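# Place the foam cube on the desk and back away

## Task

Set the foam cube down on the desk, open the gripper and withdraw the robot from it. The cube has to stay resting on the desk by itself, not held there by the robot. The robot must not tip over or finish the task leaning.

## Robot and tools

ROBOT. A wheeled base carries a lifting column with a tilting head and two six-joint arms, left and right, each ending in a two-finger gripper. Shoulder height S = 0.90 m + column_m. Folded, the robot is 0.73 m long, 0.62 m wide, S + 0.43 m tall, and its front is 0.40 m ahead of the column. The base can only drive straight or spin in place, never sideways.

FRAMES. Base frame: origin on the floor below the column, midway between the drive wheels; x forward, y to the left, z up. The reported left_hand and right_hand positions are in this frame and mark where the fingers meet (tips reach 8 mm further). quat_wxyz maps (0, 0, 1) onto the finger direction; the hand's y axis runs along the opening. The odometry frame is the base frame as it stood when the scene began; base_odometry counts wheel turns only, so slipping looks like travel. Heading is positive to the left.

execute_actions. Argument actions: a list holding one action, or empty (empty just reports state and images). An action may contain:
- base: one command only. {"translate_m": d} is a relative drive of d metres from where the base last measured itself, forward positive, -3 to 3. {"rotate_rad": d} is a relative in-place turn of d radians, left (counter-clockwise seen from above) positive, -3.2 to 3.2. Moves needing more than 8.667 s are refused.
- joints: one dictionary for the whole robot, keyed by joint name, one number per joint, each an absolute target (not an offset). column_m 0 to 0.8 metres; head_tilt_rad -0.61 to 1.308 (0 level, positive tilts down); for each arm (prefix left_ or right_): joint1_rad -2.879 to 2.879, joint2_rad 0 to 3.141, joint3_rad 0 to 3.019, joint4_rad -1.692 to 1.57, joint5_rad -1.57 to 1.57 (positive swings the hand to the robot's right), joint6_rad -2.094 to 2.094 (positive rolls clockwise seen from behind), gripper_m 0 (closed) to 0.093 metres of fingertip gap. Joints not named keep their previous target.
- speeds: caps for this action only, translate_m 0.05 to 0.8 m/s, rotate_rad 0.1 to 1 rad/s; defaults are the maxima. It does not slow the arms.
Argument cameras: list of cam_head_left, cam_head_right, cam_left_wrist, cam_right_wrist, nav_camera, or all; omitted or null gives every camera, [] gives none. Any unknown key, name or out-of-range value rejects the call with no motion. An action lasts at most 15 s.

ARM GEOMETRY. With left_joint1_rad -1.57 (right arm 1.57) and joints 5, 6 at 0, the arm moves in a vertical plane straight ahead, 0.23 m off the centre line. Let a = joint2 - 0.35, b = 1.05 + joint2 - joint3, c = b - joint4 (c = 1.57 means fingers pointing down). Hand ahead = 0.12 + 0.39 sin a + 0.38 cos b + 0.25 cos c; hand height = S + 0.39 cos a - 0.38 sin b - 0.25 sin c. Example: joints 2, 3, 4 = 0.93, 0.78, 0.14 give 0.60 m ahead, 0.25 m below S. Reality usually lands up to about 5 cm lower and nearer the column (around 12 cm with heavy or far loads); trust the reported hand position. Reach is about 1 m from the shoulder. Below 0.4 m height the housing blocks hands closer than 0.45 m ahead. Light loads (0.3 kg or less) are safe out to 0.6 m ahead with fingers down.

GRIPPING. Fingers are 7 cm long; the gripper body is 10 cm wide, 7 cm thick, with a wrist camera sticking 11 cm out on one side. To grasp, command an opening smaller than the object; off_target is then expected. A reported opening staying 0.002 m or more above target indicates something is held. Joint changes under about 0.03 rad (0.08 for joints 2 and 3) may not move at all; for gentle contact step about 0.05 rad per call from the last target.

RESULTS. base_status and joint_status: done, off_target (resting away from target, maybe still pushing), contact_stop (column or base met resistance and now holds), time_out, not_followed. "joint command not followed" with a cause line means a self-collision check withheld arm targets; back the joints moved at least 0.05 rad the way they came, or move the other arm away. on_its_own lists uncommanded behaviour; "held at" is a target, not a position. motor_effort lists left_wheel and right_wheel in percent, peak in brackets. turned_by_wheels versus turned_by_imu differing by over about 4 % and 0.05 rad means a collision or slip. base_tilt is in degrees (forward, right). wheel_motors_off = 1 means the wheels are switched off after about 3 s of hard pushing. The column stops descending when a hand's load changes, e.g. on touchdown, and then refuses to descend until raised 0.2 m. After a base contact_stop, back off 0.05 m before turning. MOTOR HOT warns near overheating; an OVER-TEMPERATURE FAULT drops that arm. To relieve a blocked arm, resend its reported joint positions as targets.

OTHER TOOLS. wait: seconds 0 to 10; commands nothing and returns state and images. zoom_image: camera name and region [x0, y0, x1, y1] in pixels of that camera's latest full image, at most 504 by 504; head and nav images are 896x504, wrist images 616x616. read_manual: section "licences" only; moves nothing. finished_scene: scene, the integer number of the current scene; irreversible, and the cube must already be resting on the desk with the robot clear.

AVOID. Dropping or throwing the cube, arms striking or pressing on each other (especially near the centre line or moving fast), driving the column or base hard into furniture, tables between 0.30 m high and 0.26 m below S catching the column, overheating an arm by long pushing, and leaving the robot tilted.

Each tool is called after ">>>" by a JSON object that holds its "api" and its "payload", one argument or row to a line.

## Session

>>> {"api": "execute_actions", "payload": {
  "actions": []
}}

Scene clock: 0.00 s.
Joint torques (N m, as the arm reports them, + toward a larger angle): no reading
base_odometry: x=+0.000 y=+0.000 heading=+0.000 (m, m, rad; odometry frame)
turned_by_wheels: +0.000 (rad since the last result)
turned_by_imu: +0.000 (rad since the last result)
base_tilt: forward=+0.6 right=+0.4 (deg)
base_status: not commanded
joint_positions: column_m=+0.556 head_tilt_rad=+0.893 left_joint1_rad=-1.540 left_joint2_rad=+0.847 left_joint3_rad=+0.370 left_joint4_rad=-0.922 left_joint5_rad=+0.055 left_joint6_rad=-0.068 left_gripper_m=+0.095 right_joint1_rad=+1.574 right_joint2_rad=+0.896 right_joint3_rad=+0.386 right_joint4_rad=-0.959 right_joint5_rad=+0.042 right_joint6_rad=+0.091 right_gripper_m=+0.095
joint_status: not commanded
wheel_motors_off: 0
motor_effort: left_wheel=+3 right_wheel=+1 (%)
left_hand: x=+0.1379 y=+0.2212 z=+1.2574 quat_wxyz=(+0.424, +0.055, -0.904, +0.002) (m; base frame)
right_hand: x=+0.1306 y=-0.2321 z=+1.2613 quat_wxyz=(+0.454, -0.030, -0.889, +0.038) (m; base frame)
pictures: cam_head_left, cam_head_right, cam_left_wrist, cam_right_wrist, nav_camera
Images, in order (width x height): cam_head_left 896x504, cam_head_right 896x504, cam_left_wrist 616x616, cam_right_wrist 616x616, nav_camera 896x504.

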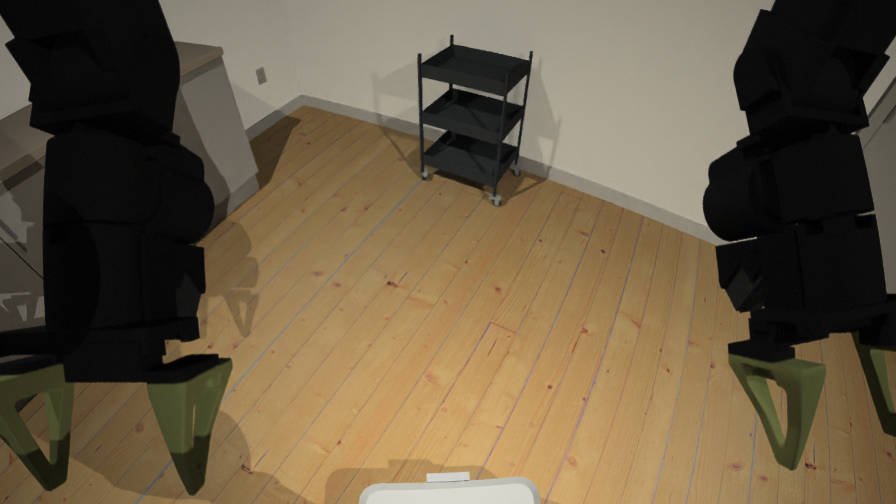

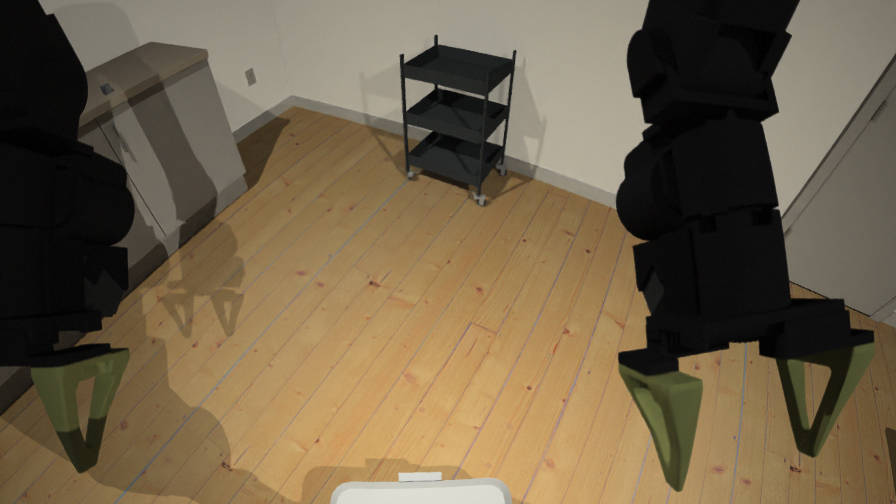

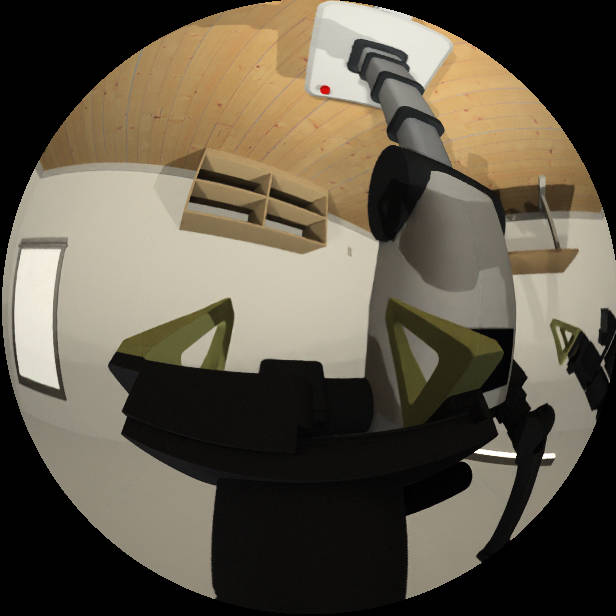

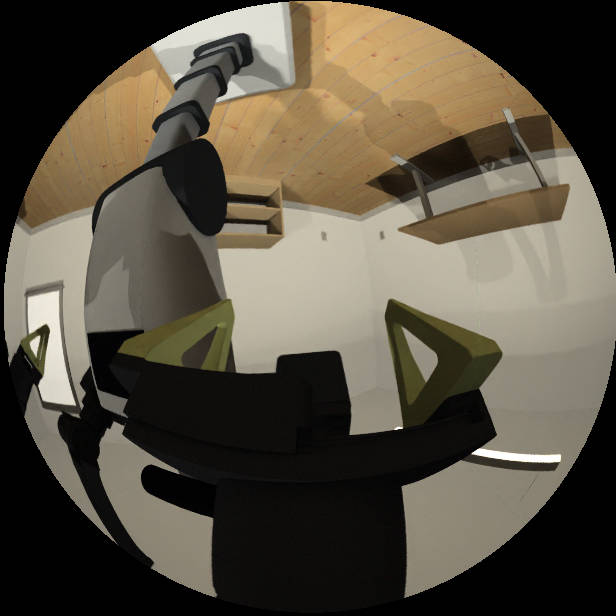

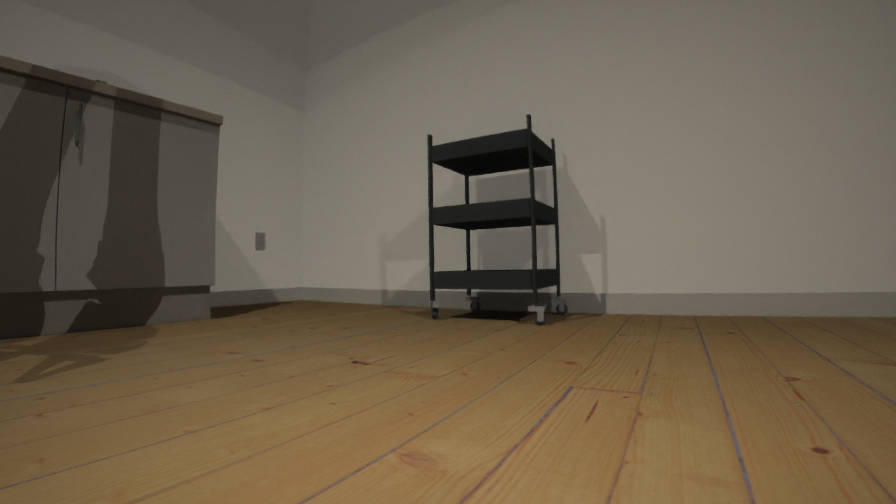

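>>> {"api": "execute_actions", "payload": {
  "actions": [
    {"base":{"rotate_rad":-1.4},"joints":{"head_tilt_rad":0.55}}
  ],
  "cameras": ["cam_head_left","nav_camera"]
}}

Scene clock: 10.13 s.
Joint torques (N m, as the arm reports them, + toward a larger angle): left_arm=[ 0.54 -7.53 -0.46 -1.45 -0.05  0.01] | right_arm=[-0.72 -8.64 -1.49 -0.92 -0.06  0.07]
base_odometry: x=+0.000 y=+0.000 heading=-1.399 (m, m, rad; odometry frame)
turned_by_wheels: -1.399 (rad since the last result)
turned_by_imu: -1.386 (rad since the last result)
base_tilt: forward=+0.6 right=+0.4 (deg)
base_status: done
joint_positions: column_m=+0.556 head_tilt_rad=+0.568 left_joint1_rad=-1.540 left_joint2_rad=+0.847 left_joint3_rad=+0.370 left_joint4_rad=-0.922 left_joint5_rad=+0.055 left_joint6_rad=-0.068 left_gripper_m=+0.095 right_joint1_rad=+1.574 right_joint2_rad=+0.896 right_joint3_rad=+0.386 right_joint4_rad=-0.959 right_joint5_rad=+0.042 right_joint6_rad=+0.091 right_gripper_m=+0.095
joint_status: all done
wheel_motors_off: 0
motor_effort: left_wheel=+3(32) right_wheel=-3(28) (%)
left_hand: x=+0.1379 y=+0.2212 z=+1.2574 quat_wxyz=(+0.424, +0.055, -0.904, +0.002) (m; base frame)
right_hand: x=+0.1306 y=-0.2321 z=+1.2613 quat_wxyz=(+0.454, -0.030, -0.889, +0.038) (m; base frame)
pictures: cam_head_left, nav_camera
Images, in order (width x height): cam_head_left 896x504, nav_camera 896x504.

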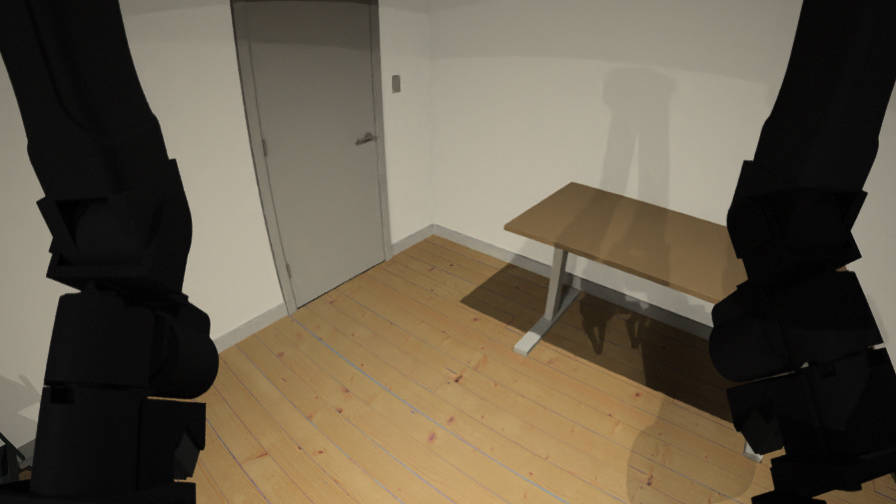

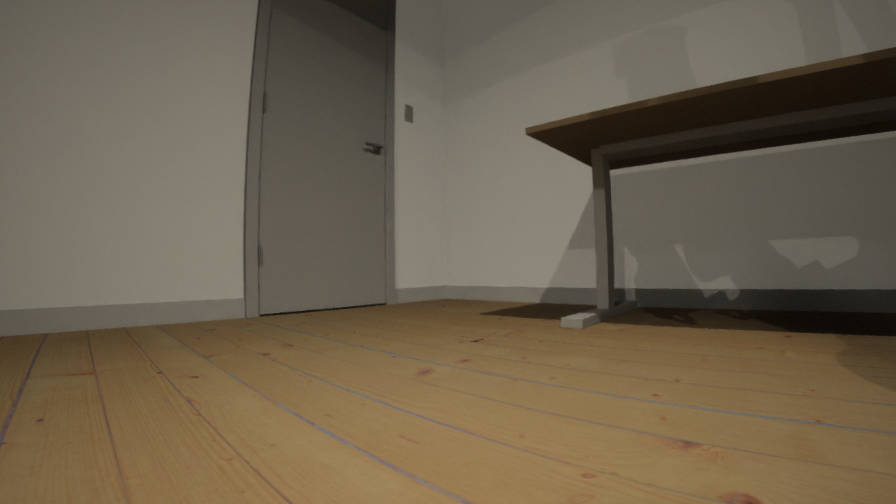

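Desk found. Keep looking for the cube.

>>> {"api": "execute_actions", "payload": {
  "actions": [
    {"base":{"rotate_rad":-1.3}}
  ],
  "cameras": ["cam_head_left","nav_camera"]
}}

Scene clock: 14.23 s.
Joint torques (N m, as the arm reports them, + toward a larger angle): left_arm=[ 0.57 -7.48 -0.37 -1.4  -0.05  0.01] | right_arm=[-0.7  -8.65 -1.5  -0.9  -0.06  0.06]
base_odometry: x=+0.000 y=+0.000 heading=-2.698 (m, m, rad; odometry frame)
turned_by_wheels: -1.299 (rad since the last result)
turned_by_imu: -1.289 (rad since the last result)
base_tilt: forward=+0.7 right=+0.4 (deg)
base_status: done
joint_positions: column_m=+0.556 head_tilt_rad=+0.568 left_joint1_rad=-1.540 left_joint2_rad=+0.847 left_joint3_rad=+0.370 left_joint4_rad=-0.922 left_joint5_rad=+0.055 left_joint6_rad=-0.068 left_gripper_m=+0.095 right_joint1_rad=+1.574 right_joint2_rad=+0.896 right_joint3_rad=+0.386 right_joint4_rad=-0.959 right_joint5_rad=+0.042 right_joint6_rad=+0.091 right_gripper_m=+0.095
joint_status: not commanded
wheel_motors_off: 0
motor_effort: left_wheel=+3(22) right_wheel=-3(23) (%)
left_hand: x=+0.1379 y=+0.2212 z=+1.2574 quat_wxyz=(+0.424, +0.055, -0.904, +0.002) (m; base frame)
right_hand: x=+0.1306 y=-0.2321 z=+1.2613 quat_wxyz=(+0.454, -0.030, -0.889, +0.038) (m; base frame)
pictures: cam_head_left, nav_camera
Images, in order (width x height): cam_head_left 896x504, nav_camera 896x504.

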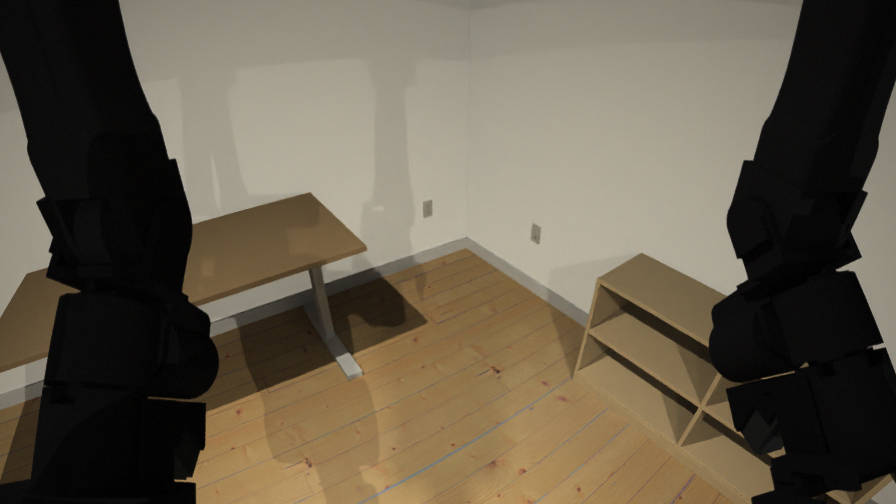

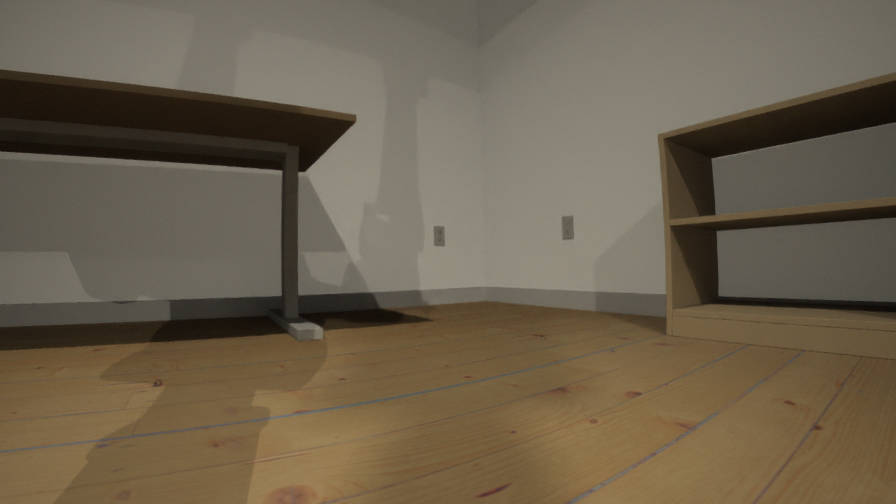

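>>> {"api": "execute_actions", "payload": {
  "actions": [
    {"base":{"rotate_rad":-1.0}}
  ],
  "cameras": ["cam_head_left","nav_camera"]
}}

Scene clock: 17.90 s.
Joint torques (N m, as the arm reports them, + toward a larger angle): left_arm=[ 0.54 -7.49 -0.42 -1.38 -0.05  0.  ] | right_arm=[-0.71 -8.68 -1.62 -0.9  -0.06  0.07]
base_odometry: x=+0.000 y=+0.000 heading=+2.586 (m, m, rad; odometry frame)
turned_by_wheels: -0.999 (rad since the last result)
turned_by_imu: -0.992 (rad since the last result)
base_tilt: forward=+0.6 right=+0.4 (deg)
base_status: done
joint_positions: column_m=+0.556 head_tilt_rad=+0.568 left_joint1_rad=-1.540 left_joint2_rad=+0.847 left_joint3_rad=+0.371 left_joint4_rad=-0.922 left_joint5_rad=+0.055 left_joint6_rad=-0.068 left_gripper_m=+0.095 right_joint1_rad=+1.574 right_joint2_rad=+0.896 right_joint3_rad=+0.386 right_joint4_rad=-0.959 right_joint5_rad=+0.042 right_joint6_rad=+0.091 right_gripper_m=+0.095
joint_status: not commanded
wheel_motors_off: 0
motor_effort: left_wheel=+3(22) right_wheel=-3(22) (%)
left_hand: x=+0.1383 y=+0.2212 z=+1.2573 quat_wxyz=(+0.423, +0.055, -0.904, +0.002) (m; base frame)
right_hand: x=+0.1306 y=-0.2321 z=+1.2613 quat_wxyz=(+0.454, -0.030, -0.889, +0.038) (m; base frame)
pictures: cam_head_left, nav_camera
Images, in order (width x height): cam_head_left 896x504, nav_camera 896x504.

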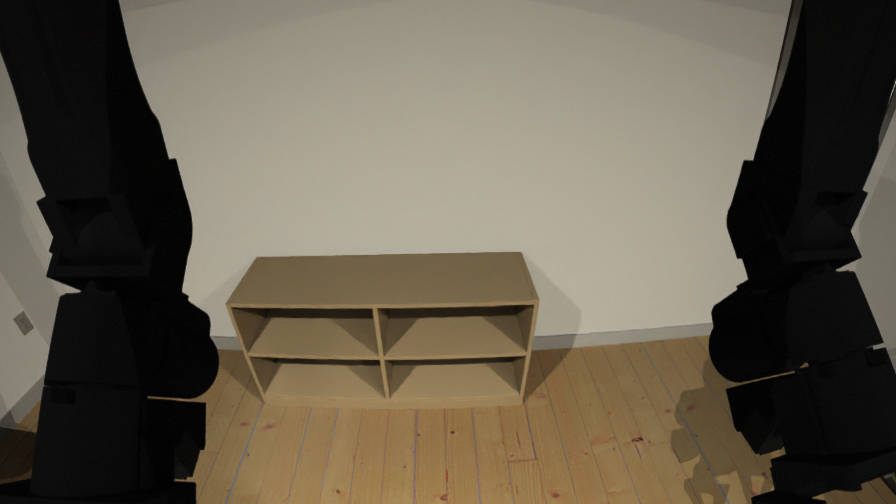

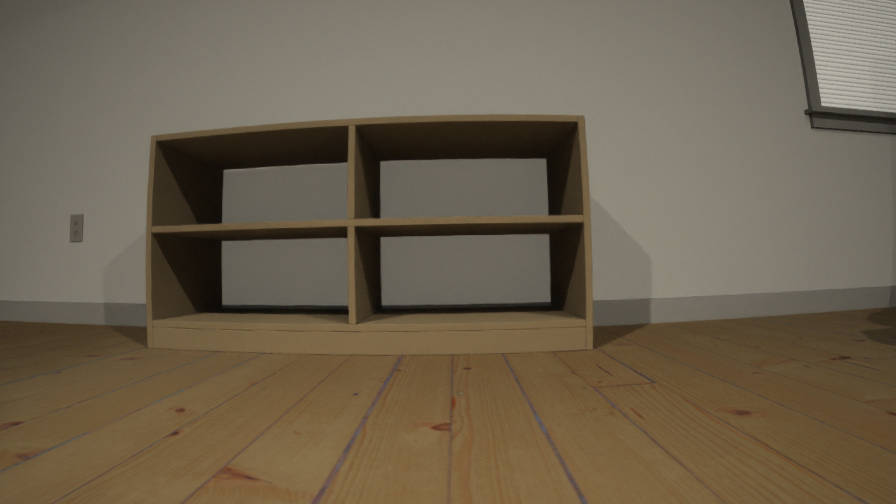

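>>> {"api": "execute_actions", "payload": {
  "actions": [
    {"base":{"rotate_rad":-1.1}}
  ],
  "cameras": ["cam_head_left","cam_head_right","nav_camera"]
}}

Scene clock: 22.87 s.
Joint torques (N m, as the arm reports them, + toward a larger angle): left_arm=[ 0.56 -7.53 -0.46 -1.43 -0.05  0.  ] | right_arm=[-0.7  -8.65 -1.58 -0.9  -0.06  0.07]
base_odometry: x=+0.000 y=+0.000 heading=+1.486 (m, m, rad; odometry frame)
turned_by_wheels: -1.099 (rad since the last result)
turned_by_imu: -1.091 (rad since the last result)
base_tilt: forward=+0.7 right=+0.3 (deg)
base_status: done
joint_positions: column_m=+0.556 head_tilt_rad=+0.568 left_joint1_rad=-1.540 left_joint2_rad=+0.847 left_joint3_rad=+0.371 left_joint4_rad=-0.922 left_joint5_rad=+0.055 left_joint6_rad=-0.068 left_gripper_m=+0.095 right_joint1_rad=+1.574 right_joint2_rad=+0.896 right_joint3_rad=+0.386 right_joint4_rad=-0.959 right_joint5_rad=+0.042 right_joint6_rad=+0.091 right_gripper_m=+0.095
joint_status: not commanded
wheel_motors_off: 0
motor_effort: left_wheel=+3(23) right_wheel=-3(23) (%)
left_hand: x=+0.1383 y=+0.2212 z=+1.2573 quat_wxyz=(+0.423, +0.055, -0.904, +0.002) (m; base frame)
right_hand: x=+0.1306 y=-0.2321 z=+1.2613 quat_wxyz=(+0.454, -0.030, -0.889, +0.038) (m; base frame)
pictures: cam_head_left, cam_head_right, nav_camera
Images, in order (width x height): cam_head_left 896x504, cam_head_right 896x504, nav_camera 896x504.

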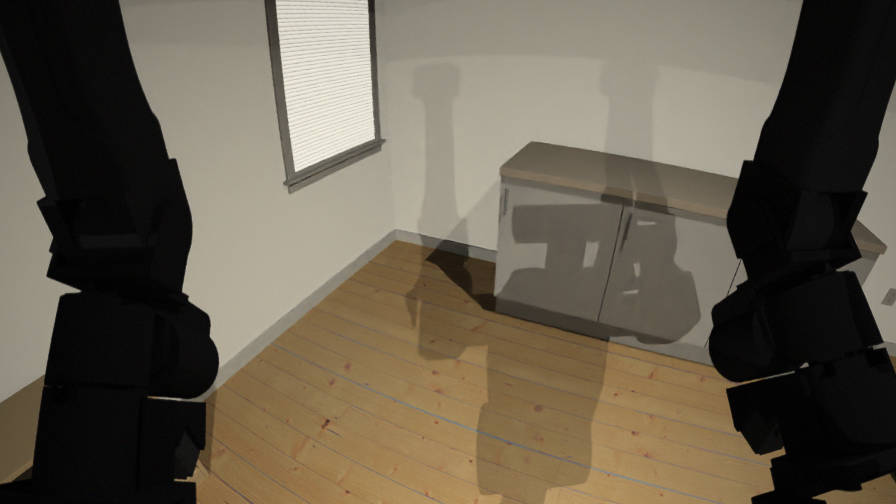

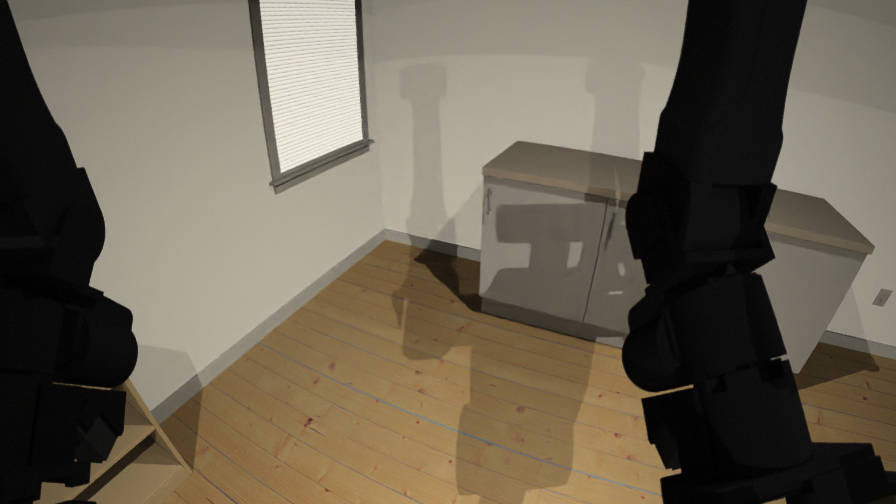

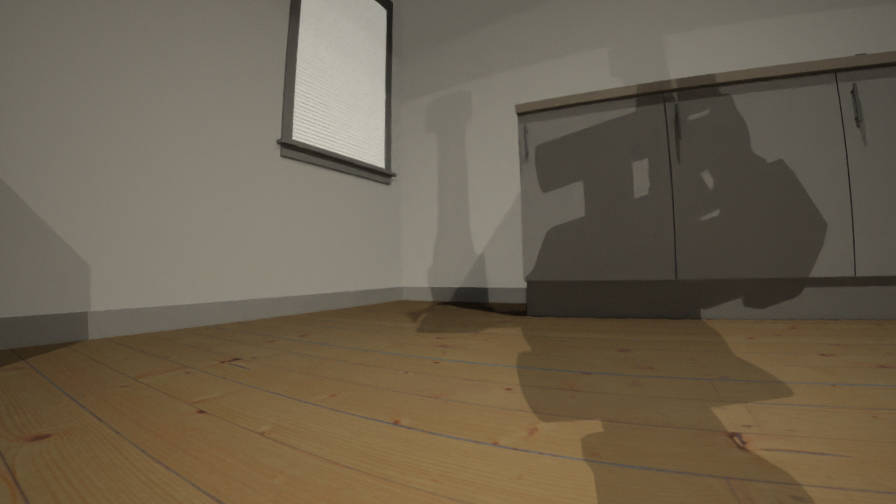

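>>> {"api": "execute_actions", "payload": {
  "actions": [
    {"base":{"rotate_rad":-0.55},"joints":{"head_tilt_rad":0.45}}
  ],
  "cameras": ["cam_head_left","cam_head_right","nav_camera"]
}}

Scene clock: 27.63 s.
Joint torques (N m, as the arm reports them, + toward a larger angle): left_arm=[ 0.57 -7.68 -0.44 -1.42 -0.04  0.01] | right_arm=[-0.71 -8.64 -1.57 -0.91 -0.06  0.06]
base_odometry: x=+0.000 y=+0.000 heading=+0.937 (m, m, rad; odometry frame)
turned_by_wheels: -0.549 (rad since the last result)
turned_by_imu: -0.546 (rad since the last result)
base_tilt: forward=+0.6 right=+0.5 (deg)
base_status: done
joint_positions: column_m=+0.556 head_tilt_rad=+0.469 left_joint1_rad=-1.540 left_joint2_rad=+0.847 left_joint3_rad=+0.371 left_joint4_rad=-0.922 left_joint5_rad=+0.055 left_joint6_rad=-0.068 left_gripper_m=+0.095 right_joint1_rad=+1.574 right_joint2_rad=+0.896 right_joint3_rad=+0.386 right_joint4_rad=-0.959 right_joint5_rad=+0.042 right_joint6_rad=+0.091 right_gripper_m=+0.095
joint_status: all done
wheel_motors_off: 0
motor_effort: left_wheel=+3(21) right_wheel=-3(22) (%)
left_hand: x=+0.1383 y=+0.2212 z=+1.2573 quat_wxyz=(+0.423, +0.055, -0.904, +0.002) (m; base frame)
right_hand: x=+0.1306 y=-0.2321 z=+1.2613 quat_wxyz=(+0.454, -0.030, -0.889, +0.038) (m; base frame)
pictures: cam_head_left, cam_head_right, nav_camera
Images, in order (width x height): cam_head_left 896x504, cam_head_right 896x504, nav_camera 896x504.

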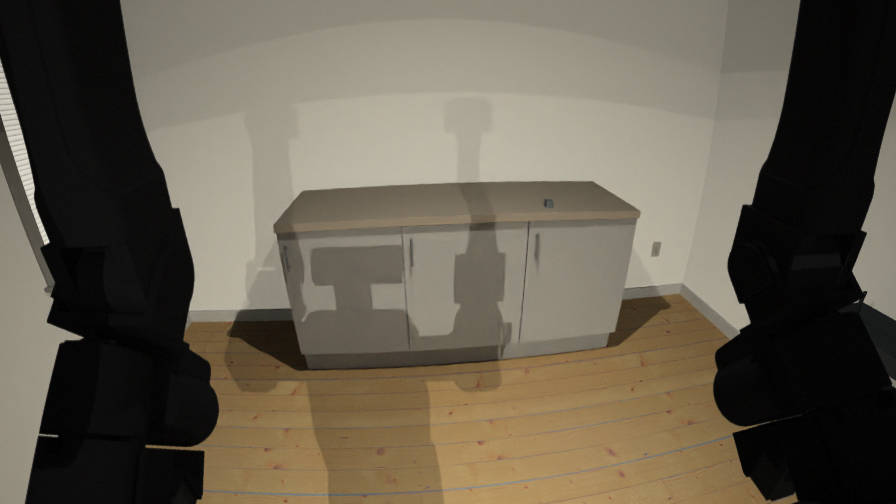

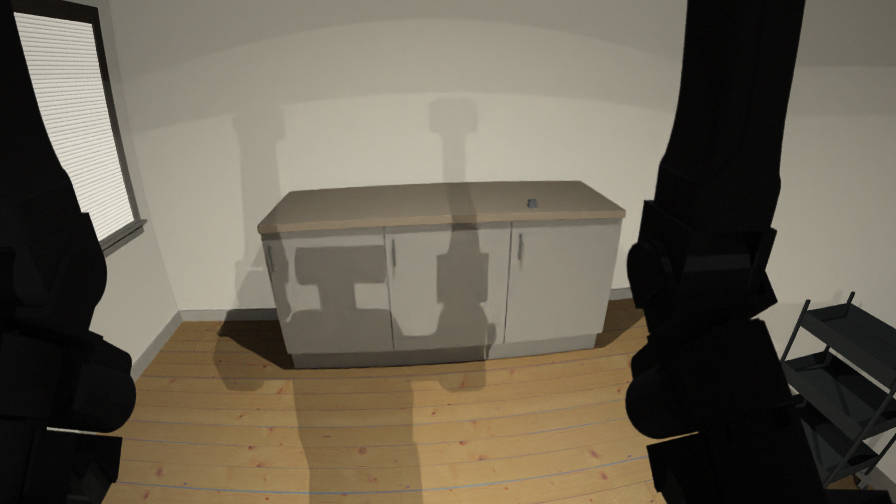

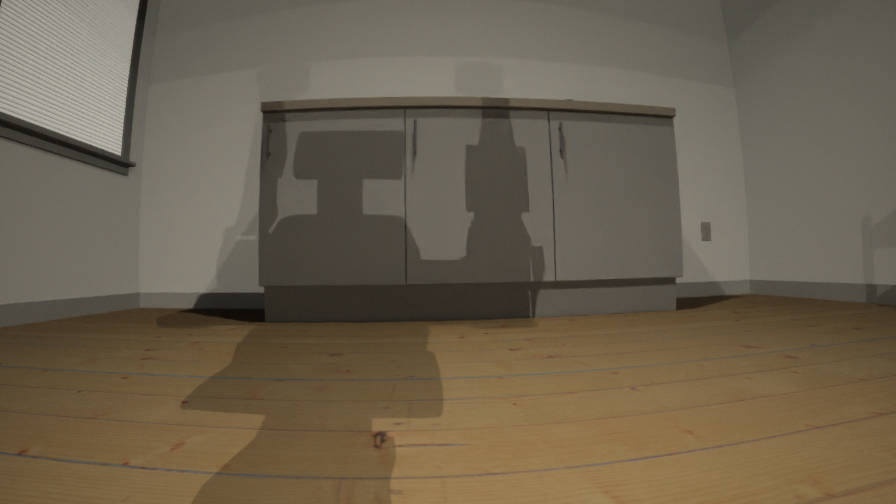

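>>> {"api": "zoom_image", "payload": {
  "camera": "cam_head_left",
  "region": [500, 170, 660, 260]
}}

Region (500, 170, 660, 260) of cam_head_left's 896x504 image, scaled by 3.150, with more detail than that image has; it fills the top 284 rows of this view, and the rest is white.

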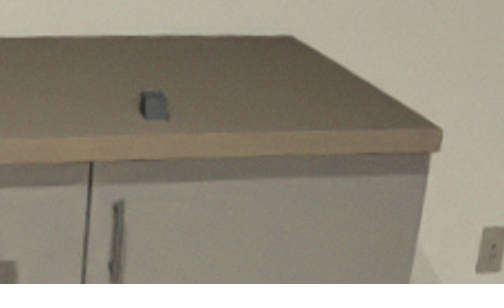

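>>> {"api": "execute_actions", "payload": {
  "actions": [
    {"base":{"rotate_rad":-0.30},"joints":{"right_joint1_rad":1.57,"right_joint2_rad":1.25,"right_joint3_rad":1.27,"right_joint4_rad":-0.54,"right_joint5_rad":0,"right_joint6_rad":0,"head_tilt_rad":0.6}}
  ],
  "cameras": []
}}

>>> {"api": "execute_actions", "payload": {
  "actions": [
    {"base":{"translate_m":1.39}}
  ],
  "cameras": []
}}

>>> {"api": "execute_actions", "payload": {
  "actions": [
    {"base":{"rotate_rad":0.46},"joints":{"head_tilt_rad":0.75}}
  ],
  "cameras": ["cam_head_left","cam_head_right","cam_right_wrist","nav_camera"]
}}

Scene clock: 91.37 s.
Joint torques (N m, as the arm reports them, + toward a larger angle): left_arm=[ 0.54 -7.53 -0.54 -1.42 -0.04  0.  ] | right_arm=[ -0.78 -20.93   5.65   0.56  -0.16  -0.02]
base_odometry: x=+0.000 y=+0.000 heading=+0.638 (m, m, rad; odometry frame)
turned_by_wheels: -0.299 (rad since the last result)
turned_by_imu: -0.298 (rad since the last result)
base_tilt: forward=+0.6 right=+0.4 (deg)
base_status: done
joint_positions: column_m=+0.556 head_tilt_rad=+0.603 left_joint1_rad=-1.540 left_joint2_rad=+0.847 left_joint3_rad=+0.371 left_joint4_rad=-0.922 left_joint5_rad=+0.055 left_joint6_rad=-0.068 left_gripper_m=+0.095 right_joint1_rad=+1.570 right_joint2_rad=+1.247 right_joint3_rad=+1.261 right_joint4_rad=-0.541 right_joint5_rad=+0.002 right_joint6_rad=+0.007 right_gripper_m=+0.095
joint_status: all done
wheel_motors_off: 0
motor_effort: left_wheel=+3(22) right_wheel=-4(22) (%)
left_hand: x=+0.1383 y=+0.2212 z=+1.2573 quat_wxyz=(+0.423, +0.055, -0.904, +0.002) (m; base frame)
right_hand: x=+0.6205 y=-0.2260 z=+1.1236 quat_wxyz=(+0.001, -0.004, -1.000, +0.001) (m; base frame)
pictures: none
No camera images: the call's "cameras" was empty. Leave "cameras" out to get every camera's image.

Scene clock: 95.20 s.
Joint torques (N m, as the arm reports them, + toward a larger angle): left_arm=[ 0.54 -7.62 -0.58 -1.37 -0.05  0.01] | right_arm=[ -0.81 -21.13   5.54   0.63  -0.16  -0.03]
base_odometry: x=+1.117 y=+0.827 heading=+0.637 (m, m, rad; odometry frame)
turned_by_wheels: -0.001 (rad since the last result)
turned_by_imu: -0.001 (rad since the last result)
base_tilt: forward=+0.6 right=+0.4 (deg)
base_status: done
joint_positions: column_m=+0.556 head_tilt_rad=+0.604 left_joint1_rad=-1.540 left_joint2_rad=+0.847 left_joint3_rad=+0.372 left_joint4_rad=-0.922 left_joint5_rad=+0.055 left_joint6_rad=-0.068 left_gripper_m=+0.095 right_joint1_rad=+1.570 right_joint2_rad=+1.247 right_joint3_rad=+1.262 right_joint4_rad=-0.541 right_joint5_rad=+0.002 right_joint6_rad=+0.007 right_gripper_m=+0.095
joint_status: not commanded
wheel_motors_off: 0
motor_effort: left_wheel=-1(43) right_wheel=+1(42) (%)
left_hand: x=+0.1391 y=+0.2213 z=+1.2570 quat_wxyz=(+0.423, +0.055, -0.905, +0.002) (m; base frame)
right_hand: x=+0.6207 y=-0.2260 z=+1.1236 quat_wxyz=(+0.001, -0.004, -1.000, +0.001) (m; base frame)
pictures: none
No camera images: the call's "cameras" was empty. Leave "cameras" out to get every camera's image.

Scene clock: 97.10 s.
Joint torques (N m, as the arm reports them, + toward a larger angle): left_arm=[ 0.62 -7.51 -0.51 -1.42 -0.05  0.01] | right_arm=[ -0.76 -21.23   5.52   0.62  -0.16  -0.02]
base_odometry: x=+1.117 y=+0.827 heading=+1.096 (m, m, rad; odometry frame)
turned_by_wheels: +0.459 (rad since the last result)
turned_by_imu: +0.451 (rad since the last result)
base_tilt: forward=+0.6 right=+0.5 (deg)
base_status: done
joint_positions: column_m=+0.556 head_tilt_rad=+0.752 left_joint1_rad=-1.540 left_joint2_rad=+0.847 left_joint3_rad=+0.372 left_joint4_rad=-0.922 left_joint5_rad=+0.055 left_joint6_rad=-0.068 left_gripper_m=+0.095 right_joint1_rad=+1.570 right_joint2_rad=+1.247 right_joint3_rad=+1.262 right_joint4_rad=-0.541 right_joint5_rad=+0.002 right_joint6_rad=+0.007 right_gripper_m=+0.095
joint_status: all done
wheel_motors_off: 0
motor_effort: left_wheel=-3(41) right_wheel=+3(31) (%)
left_hand: x=+0.1391 y=+0.2213 z=+1.2570 quat_wxyz=(+0.423, +0.055, -0.905, +0.002) (m; base frame)
right_hand: x=+0.6207 y=-0.2260 z=+1.1236 quat_wxyz=(+0.001, -0.004, -1.000, +0.001) (m; base frame)
pictures: cam_head_left, cam_head_right, cam_right_wrist, nav_camera
Images, in order (width x height): cam_head_left 896x504, cam_head_right 896x504, cam_right_wrist 616x616, nav_camera 896x504.

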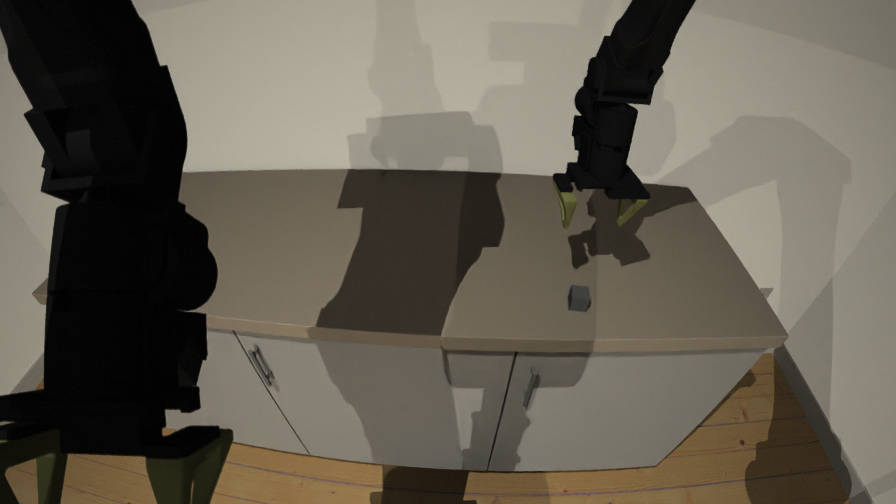

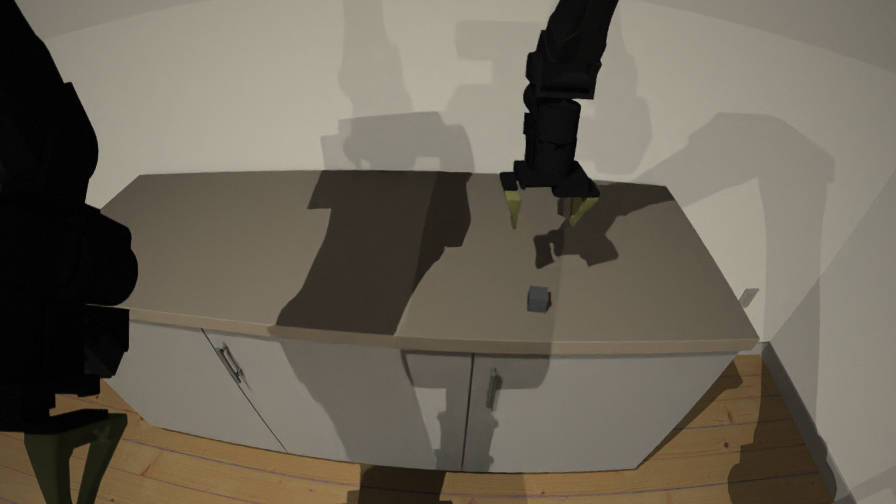

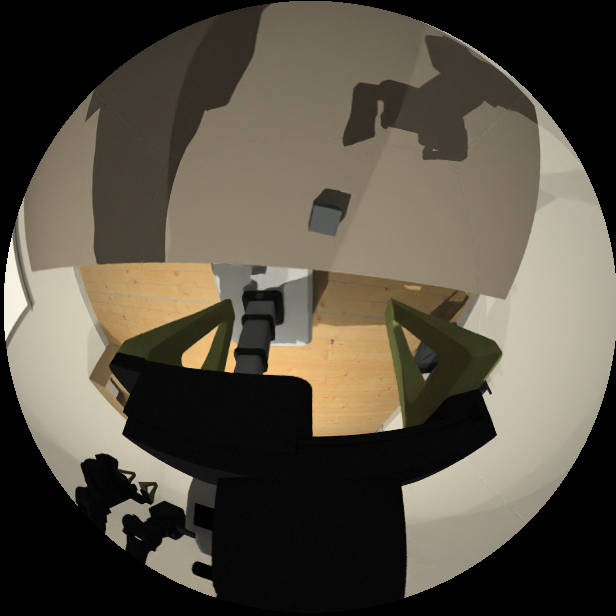

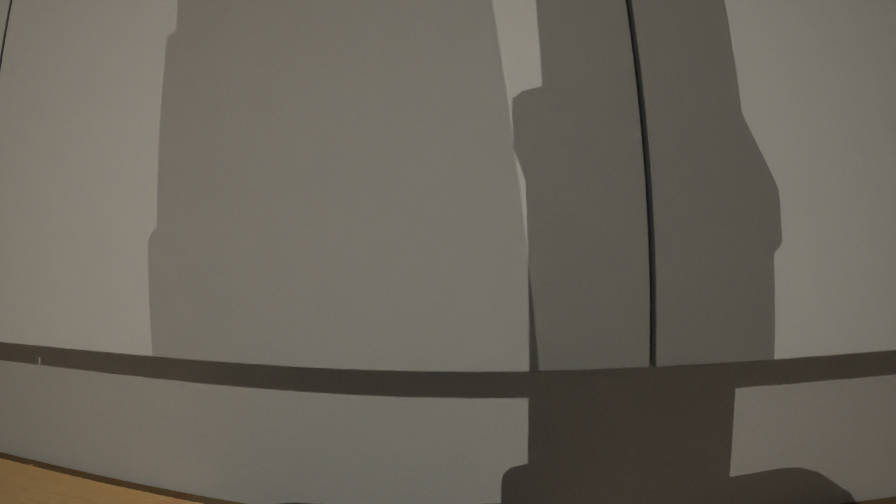

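>>> {"api": "zoom_image", "payload": {
  "camera": "cam_right_wrist",
  "region": [260, 160, 400, 300]
}}

>>> {"api": "zoom_image", "payload": {
  "camera": "cam_head_left",
  "region": [520, 170, 700, 350]
}}

Region (260, 160, 400, 300) of cam_right_wrist's 616x616 image, scaled by 3.600, with more detail than that image has.

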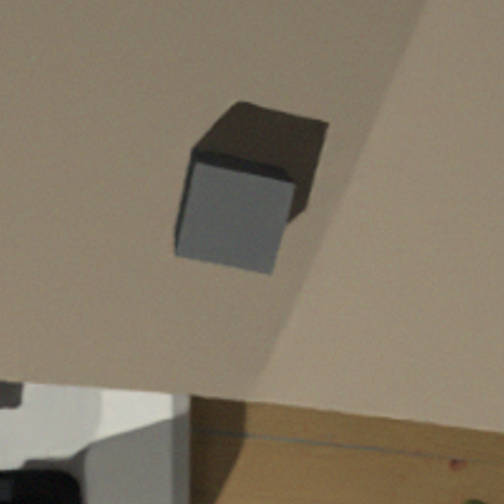

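Region (520, 170, 700, 350) of cam_head_left's 896x504 image, scaled by 2.800, with more detail than that image has.

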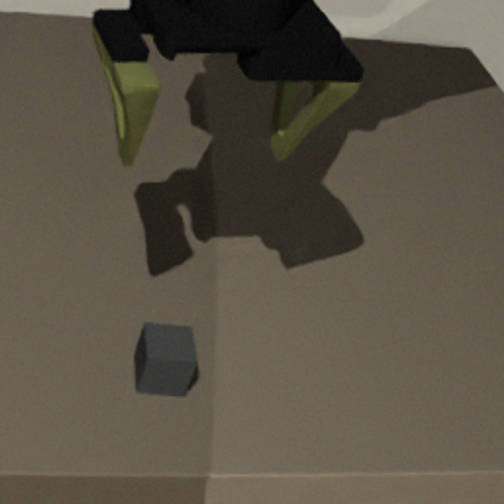

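>>> {"api": "execute_actions", "payload": {
  "actions": [
    {"base":{"rotate_rad":-0.03},"joints":{"column_m":0.44,"right_joint6_rad":0.2}}
  ],
  "cameras": ["cam_head_left","cam_right_wrist"]
}}

Scene clock: 141.57 s.
Joint torques (N m, as the arm reports them, + toward a larger angle): left_arm=[ 0.56 -7.55 -0.54 -1.4  -0.05  0.01] | right_arm=[ -0.7  -21.07   5.53   0.63  -0.14   0.14]
base_odometry: x=+1.117 y=+0.827 heading=+1.067 (m, m, rad; odometry frame)
turned_by_wheels: -0.029 (rad since the last result)
turned_by_imu: -0.031 (rad since the last result)
base_tilt: forward=+0.5 right=+0.5 (deg)
base_status: done
joint_positions: column_m=+0.440 head_tilt_rad=+0.753 left_joint1_rad=-1.540 left_joint2_rad=+0.847 left_joint3_rad=+0.372 left_joint4_rad=-0.922 left_joint5_rad=+0.055 left_joint6_rad=-0.068 left_gripper_m=+0.095 right_joint1_rad=+1.569 right_joint2_rad=+1.247 right_joint3_rad=+1.262 right_joint4_rad=-0.541 right_joint5_rad=+0.002 right_joint6_rad=+0.192 right_gripper_m=+0.095
joint_status: all done
wheel_motors_off: 0
motor_effort: left_wheel=+5(20) right_wheel=-5(8) (%)
left_hand: x=+0.1389 y=+0.2212 z=+1.1406 quat_wxyz=(+0.423, +0.055, -0.905, +0.002) (m; base frame)
right_hand: x=+0.6207 y=-0.2270 z=+1.0072 quat_wxyz=(+0.001, -0.097, -0.995, +0.002) (m; base frame)
pictures: cam_head_left, cam_right_wrist
Images, in order (width x height): cam_head_left 896x504, cam_right_wrist 616x616.

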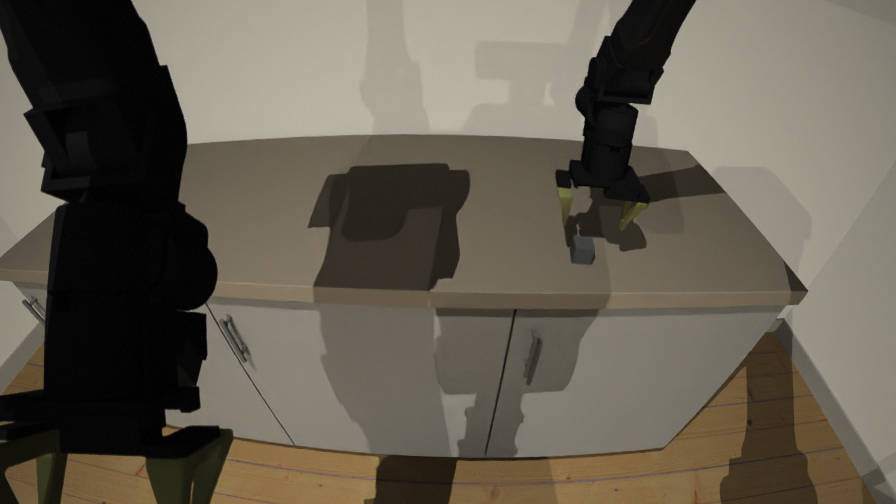

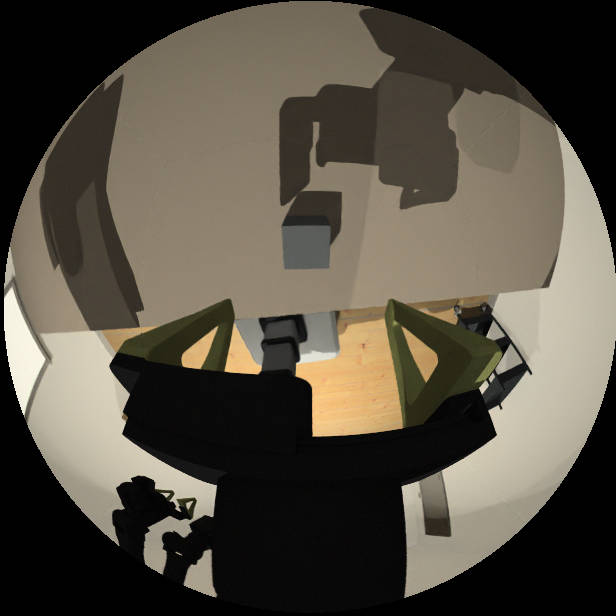

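>>> {"api": "execute_actions", "payload": {
  "actions": [
    {"joints":{"column_m":0.385}}
  ],
  "cameras": ["cam_head_left","cam_right_wrist"]
}}

Scene clock: 151.63 s.
Joint torques (N m, as the arm reports them, + toward a larger angle): left_arm=[ 0.58 -7.56 -0.59 -1.42 -0.05  0.01] | right_arm=[ -0.72 -21.17   5.54   0.62  -0.14   0.14]
base_odometry: x=+1.117 y=+0.827 heading=+1.067 (m, m, rad; odometry frame)
turned_by_wheels: +0.000 (rad since the last result)
turned_by_imu: -0.002 (rad since the last result)
base_tilt: forward=+0.6 right=+0.4 (deg)
base_status: not commanded
joint_positions: column_m=+0.385 head_tilt_rad=+0.753 left_joint1_rad=-1.540 left_joint2_rad=+0.847 left_joint3_rad=+0.372 left_joint4_rad=-0.922 left_joint5_rad=+0.055 left_joint6_rad=-0.068 left_gripper_m=+0.095 right_joint1_rad=+1.569 right_joint2_rad=+1.247 right_joint3_rad=+1.262 right_joint4_rad=-0.541 right_joint5_rad=+0.002 right_joint6_rad=+0.192 right_gripper_m=+0.095
joint_status: all done
wheel_motors_off: 0
motor_effort: left_wheel=+6(6) right_wheel=-5(6) (%)
left_hand: x=+0.1389 y=+0.2212 z=+1.0856 quat_wxyz=(+0.423, +0.055, -0.905, +0.002) (m; base frame)
right_hand: x=+0.6207 y=-0.2270 z=+0.9522 quat_wxyz=(+0.001, -0.097, -0.995, +0.002) (m; base frame)
pictures: cam_head_left, cam_right_wrist
Images, in order (width x height): cam_head_left 896x504, cam_right_wrist 616x616.

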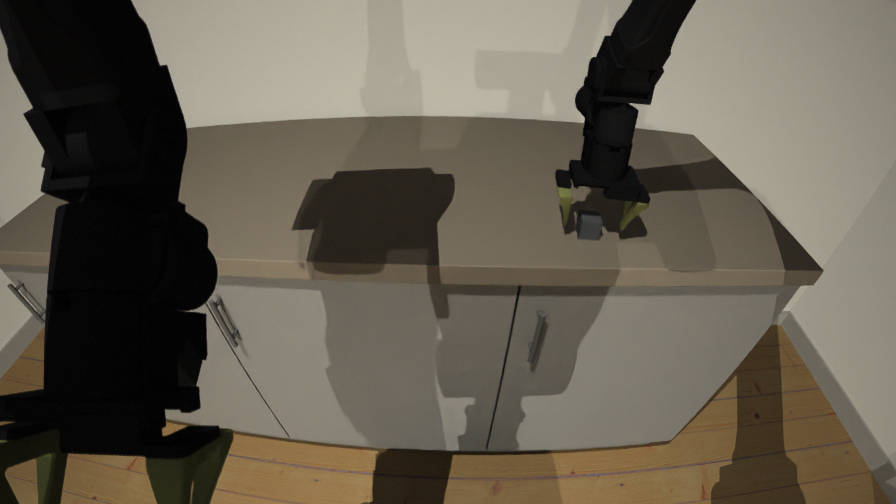

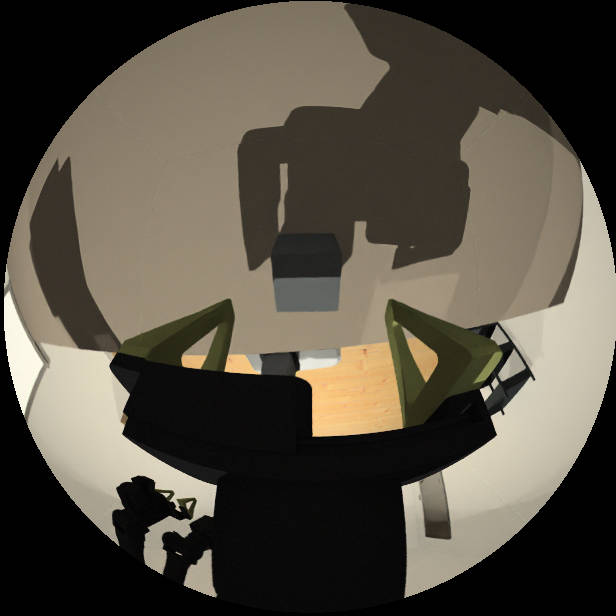

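>>> {"api": "execute_actions", "payload": {
  "actions": [
    {"joints":{"column_m":0.358}}
  ],
  "cameras": ["cam_head_left","cam_right_wrist"]
}}

Scene clock: 160.20 s.
Joint torques (N m, as the arm reports them, + toward a larger angle): left_arm=[ 0.59 -7.6  -0.53 -1.41 -0.05  0.01] | right_arm=[ -0.59 -20.96   5.53   0.62  -0.13   0.14]
base_odometry: x=+1.117 y=+0.827 heading=+1.067 (m, m, rad; odometry frame)
turned_by_wheels: +0.000 (rad since the last result)
turned_by_imu: -0.002 (rad since the last result)
base_tilt: forward=+0.6 right=+0.4 (deg)
base_status: not commanded
joint_positions: column_m=+0.358 head_tilt_rad=+0.753 left_joint1_rad=-1.540 left_joint2_rad=+0.847 left_joint3_rad=+0.372 left_joint4_rad=-0.922 left_joint5_rad=+0.055 left_joint6_rad=-0.068 left_gripper_m=+0.095 right_joint1_rad=+1.569 right_joint2_rad=+1.247 right_joint3_rad=+1.262 right_joint4_rad=-0.541 right_joint5_rad=+0.002 right_joint6_rad=+0.192 right_gripper_m=+0.095
joint_status: all done
wheel_motors_off: 0
motor_effort: left_wheel=+6(7) right_wheel=-6(6) (%)
left_hand: x=+0.1389 y=+0.2212 z=+1.0586 quat_wxyz=(+0.423, +0.055, -0.905, +0.002) (m; base frame)
right_hand: x=+0.6207 y=-0.2270 z=+0.9252 quat_wxyz=(+0.001, -0.097, -0.995, +0.002) (m; base frame)
pictures: cam_head_left, cam_right_wrist
Images, in order (width x height): cam_head_left 896x504, cam_right_wrist 616x616.

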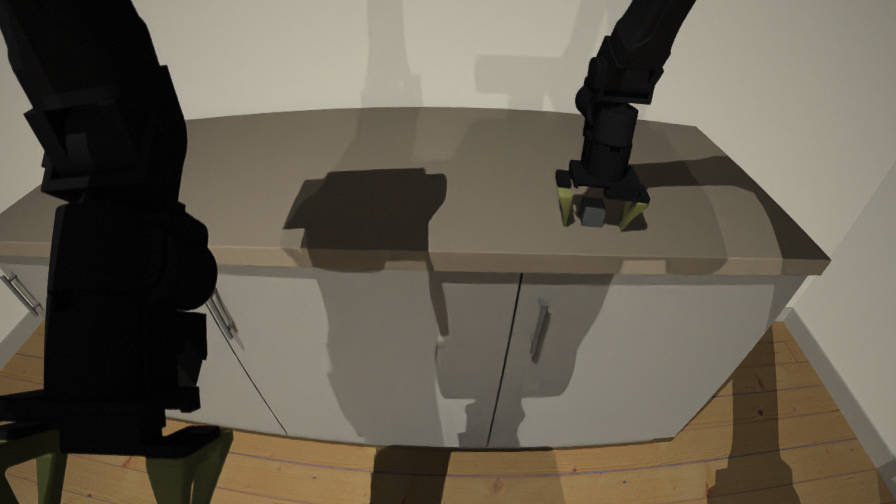

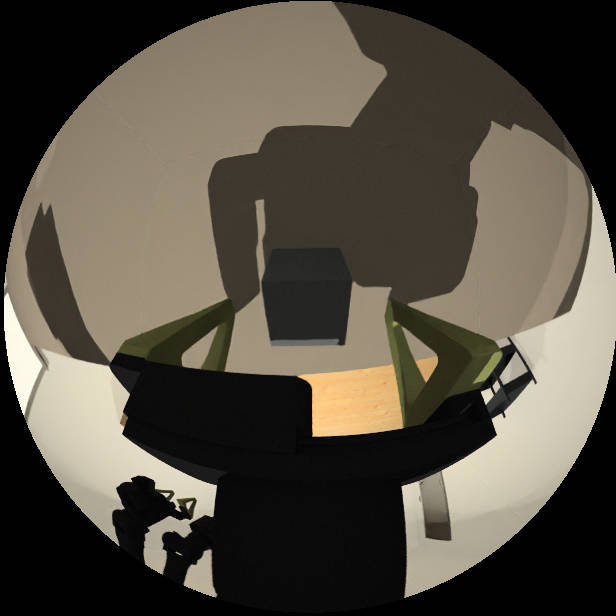

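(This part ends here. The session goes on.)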